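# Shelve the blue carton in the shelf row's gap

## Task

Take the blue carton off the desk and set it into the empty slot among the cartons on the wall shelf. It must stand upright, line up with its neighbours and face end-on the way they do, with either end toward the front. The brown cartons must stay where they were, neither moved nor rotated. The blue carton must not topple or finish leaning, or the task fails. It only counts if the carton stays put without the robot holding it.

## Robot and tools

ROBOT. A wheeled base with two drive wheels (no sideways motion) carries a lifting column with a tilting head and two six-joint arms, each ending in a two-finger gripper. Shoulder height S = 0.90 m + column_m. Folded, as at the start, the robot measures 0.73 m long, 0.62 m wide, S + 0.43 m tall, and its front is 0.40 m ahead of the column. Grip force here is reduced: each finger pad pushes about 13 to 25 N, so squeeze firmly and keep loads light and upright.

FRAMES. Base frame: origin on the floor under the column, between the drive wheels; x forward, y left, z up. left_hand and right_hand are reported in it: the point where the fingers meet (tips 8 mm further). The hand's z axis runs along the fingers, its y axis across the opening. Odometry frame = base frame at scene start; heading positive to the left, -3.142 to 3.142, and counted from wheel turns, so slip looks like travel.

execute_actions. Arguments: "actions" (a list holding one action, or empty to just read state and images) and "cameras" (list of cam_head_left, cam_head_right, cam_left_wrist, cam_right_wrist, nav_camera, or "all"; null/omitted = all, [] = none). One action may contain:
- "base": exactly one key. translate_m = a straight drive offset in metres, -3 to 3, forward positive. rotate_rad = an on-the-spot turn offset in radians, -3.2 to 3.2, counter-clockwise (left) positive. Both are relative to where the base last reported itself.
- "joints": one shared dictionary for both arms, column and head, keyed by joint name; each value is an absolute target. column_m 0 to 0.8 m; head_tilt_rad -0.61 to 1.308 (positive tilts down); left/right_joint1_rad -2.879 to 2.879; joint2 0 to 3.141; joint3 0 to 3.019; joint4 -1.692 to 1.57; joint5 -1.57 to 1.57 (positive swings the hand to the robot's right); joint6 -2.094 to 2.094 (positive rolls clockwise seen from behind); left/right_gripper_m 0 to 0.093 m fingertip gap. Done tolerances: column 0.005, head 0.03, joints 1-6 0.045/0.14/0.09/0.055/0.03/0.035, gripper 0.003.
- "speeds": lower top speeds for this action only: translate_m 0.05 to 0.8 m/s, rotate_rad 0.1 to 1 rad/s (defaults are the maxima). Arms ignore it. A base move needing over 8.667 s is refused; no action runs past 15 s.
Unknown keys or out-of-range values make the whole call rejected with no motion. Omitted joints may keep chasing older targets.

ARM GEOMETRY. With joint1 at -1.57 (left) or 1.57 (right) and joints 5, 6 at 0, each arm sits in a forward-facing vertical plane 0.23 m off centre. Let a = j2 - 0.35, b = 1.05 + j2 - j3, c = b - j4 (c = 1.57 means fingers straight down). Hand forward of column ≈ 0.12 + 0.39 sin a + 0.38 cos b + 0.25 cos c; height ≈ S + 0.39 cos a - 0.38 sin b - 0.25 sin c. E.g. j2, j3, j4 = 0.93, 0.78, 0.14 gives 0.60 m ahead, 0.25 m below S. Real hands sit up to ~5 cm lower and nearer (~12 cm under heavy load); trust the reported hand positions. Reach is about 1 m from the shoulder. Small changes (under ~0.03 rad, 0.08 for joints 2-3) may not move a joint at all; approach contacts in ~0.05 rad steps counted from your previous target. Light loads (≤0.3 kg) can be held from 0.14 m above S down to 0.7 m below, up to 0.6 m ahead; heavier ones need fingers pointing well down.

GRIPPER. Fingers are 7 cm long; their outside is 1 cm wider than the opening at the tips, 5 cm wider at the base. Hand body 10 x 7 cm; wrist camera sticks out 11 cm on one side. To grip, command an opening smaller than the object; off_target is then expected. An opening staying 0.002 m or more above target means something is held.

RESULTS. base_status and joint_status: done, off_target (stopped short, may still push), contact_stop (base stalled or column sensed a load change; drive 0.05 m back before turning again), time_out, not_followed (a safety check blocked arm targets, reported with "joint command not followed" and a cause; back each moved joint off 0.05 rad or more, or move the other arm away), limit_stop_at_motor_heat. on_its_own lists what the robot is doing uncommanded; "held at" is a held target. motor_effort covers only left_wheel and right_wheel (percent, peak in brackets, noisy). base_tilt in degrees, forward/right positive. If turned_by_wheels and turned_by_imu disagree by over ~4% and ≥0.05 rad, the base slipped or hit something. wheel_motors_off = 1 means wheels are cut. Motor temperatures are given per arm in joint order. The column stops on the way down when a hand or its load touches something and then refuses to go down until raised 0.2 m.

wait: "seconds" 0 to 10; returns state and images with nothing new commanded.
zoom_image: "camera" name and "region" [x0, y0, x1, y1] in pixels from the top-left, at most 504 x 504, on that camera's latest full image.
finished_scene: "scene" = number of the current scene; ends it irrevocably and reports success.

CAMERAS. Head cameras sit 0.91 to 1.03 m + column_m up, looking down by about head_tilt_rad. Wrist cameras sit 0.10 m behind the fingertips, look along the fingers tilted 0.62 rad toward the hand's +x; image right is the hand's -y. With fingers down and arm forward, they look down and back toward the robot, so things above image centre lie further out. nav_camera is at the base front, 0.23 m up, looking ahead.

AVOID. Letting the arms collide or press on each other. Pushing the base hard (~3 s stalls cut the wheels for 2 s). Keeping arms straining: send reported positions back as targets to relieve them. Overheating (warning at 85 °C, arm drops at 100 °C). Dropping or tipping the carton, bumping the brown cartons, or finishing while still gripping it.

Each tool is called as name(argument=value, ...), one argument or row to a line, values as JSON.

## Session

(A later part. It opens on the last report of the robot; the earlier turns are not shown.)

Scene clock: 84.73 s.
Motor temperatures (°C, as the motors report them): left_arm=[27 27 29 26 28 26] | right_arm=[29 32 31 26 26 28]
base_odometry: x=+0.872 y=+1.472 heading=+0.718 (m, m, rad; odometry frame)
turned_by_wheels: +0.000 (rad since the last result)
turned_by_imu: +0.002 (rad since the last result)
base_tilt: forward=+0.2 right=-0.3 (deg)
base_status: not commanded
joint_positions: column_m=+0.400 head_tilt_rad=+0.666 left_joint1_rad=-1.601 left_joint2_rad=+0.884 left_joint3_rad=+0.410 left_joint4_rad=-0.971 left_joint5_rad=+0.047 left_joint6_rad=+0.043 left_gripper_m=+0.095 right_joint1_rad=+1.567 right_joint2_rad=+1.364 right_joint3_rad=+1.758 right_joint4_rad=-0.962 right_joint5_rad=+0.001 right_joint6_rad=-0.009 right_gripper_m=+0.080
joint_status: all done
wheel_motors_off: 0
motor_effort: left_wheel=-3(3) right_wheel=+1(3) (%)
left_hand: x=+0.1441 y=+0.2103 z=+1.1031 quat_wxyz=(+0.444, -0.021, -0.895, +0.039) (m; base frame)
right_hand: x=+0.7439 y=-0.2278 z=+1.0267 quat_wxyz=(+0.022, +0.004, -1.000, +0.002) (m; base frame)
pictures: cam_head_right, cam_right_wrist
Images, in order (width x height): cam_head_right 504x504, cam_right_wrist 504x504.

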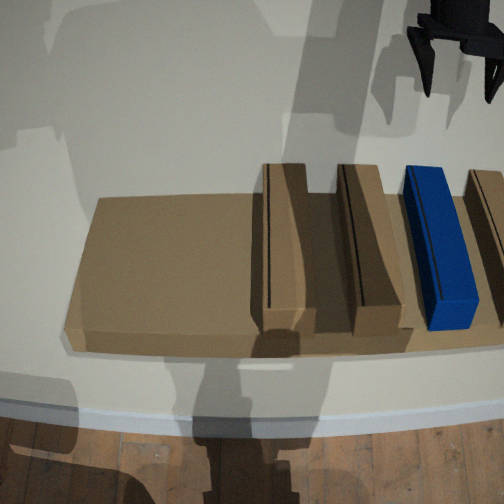

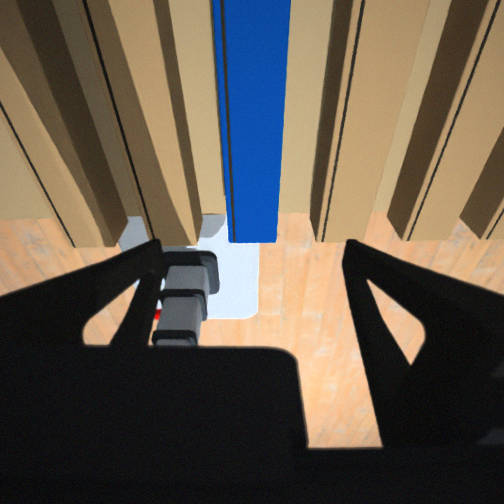

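In line and centred. Backing away.

execute_actions(
  actions=[
    {"base":{"translate_m":-0.4}},
  ],
  cameras=["cam_head_right"],
)

finished_scene(
  scene=1,
)

Scene clock: 87.23 s.
Motor temperatures (°C, as the motors report them): left_arm=[27 27 29 26 28 26] | right_arm=[29 32 31 26 26 28]
base_odometry: x=+0.570 y=+1.208 heading=+0.716 (m, m, rad; odometry frame)
turned_by_wheels: -0.002 (rad since the last result)
turned_by_imu: -0.002 (rad since the last result)
base_tilt: forward=+0.1 right=-0.4 (deg)
base_status: done
joint_positions: column_m=+0.400 head_tilt_rad=+0.666 left_joint1_rad=-1.601 left_joint2_rad=+0.884 left_joint3_rad=+0.407 left_joint4_rad=-0.971 left_joint5_rad=+0.047 left_joint6_rad=+0.043 left_gripper_m=+0.095 right_joint1_rad=+1.568 right_joint2_rad=+1.364 right_joint3_rad=+1.758 right_joint4_rad=-0.955 right_joint5_rad=+0.001 right_joint6_rad=-0.009 right_gripper_m=+0.080
joint_status: not commanded
wheel_motors_off: 0
motor_effort: left_wheel=-2(30) right_wheel=+0(59) (%)
left_hand: x=+0.1427 y=+0.2104 z=+1.1035 quat_wxyz=(+0.445, -0.021, -0.894, +0.039) (m; base frame)
right_hand: x=+0.7456 y=-0.2276 z=+1.0266 quat_wxyz=(+0.018, +0.004, -1.000, +0.002) (m; base frame)
pictures: cam_head_right
Images, in order (width x height): cam_head_right 504x504.

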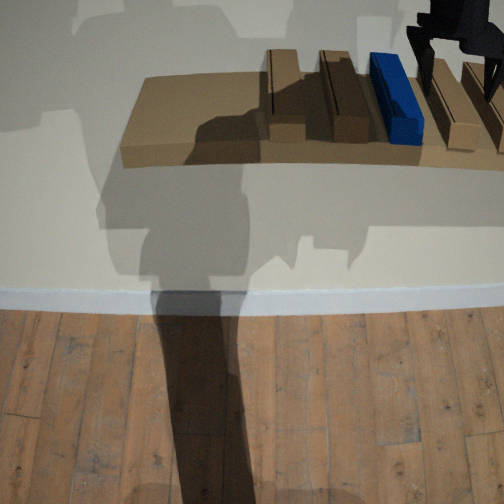

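The scene is finished: the task was done.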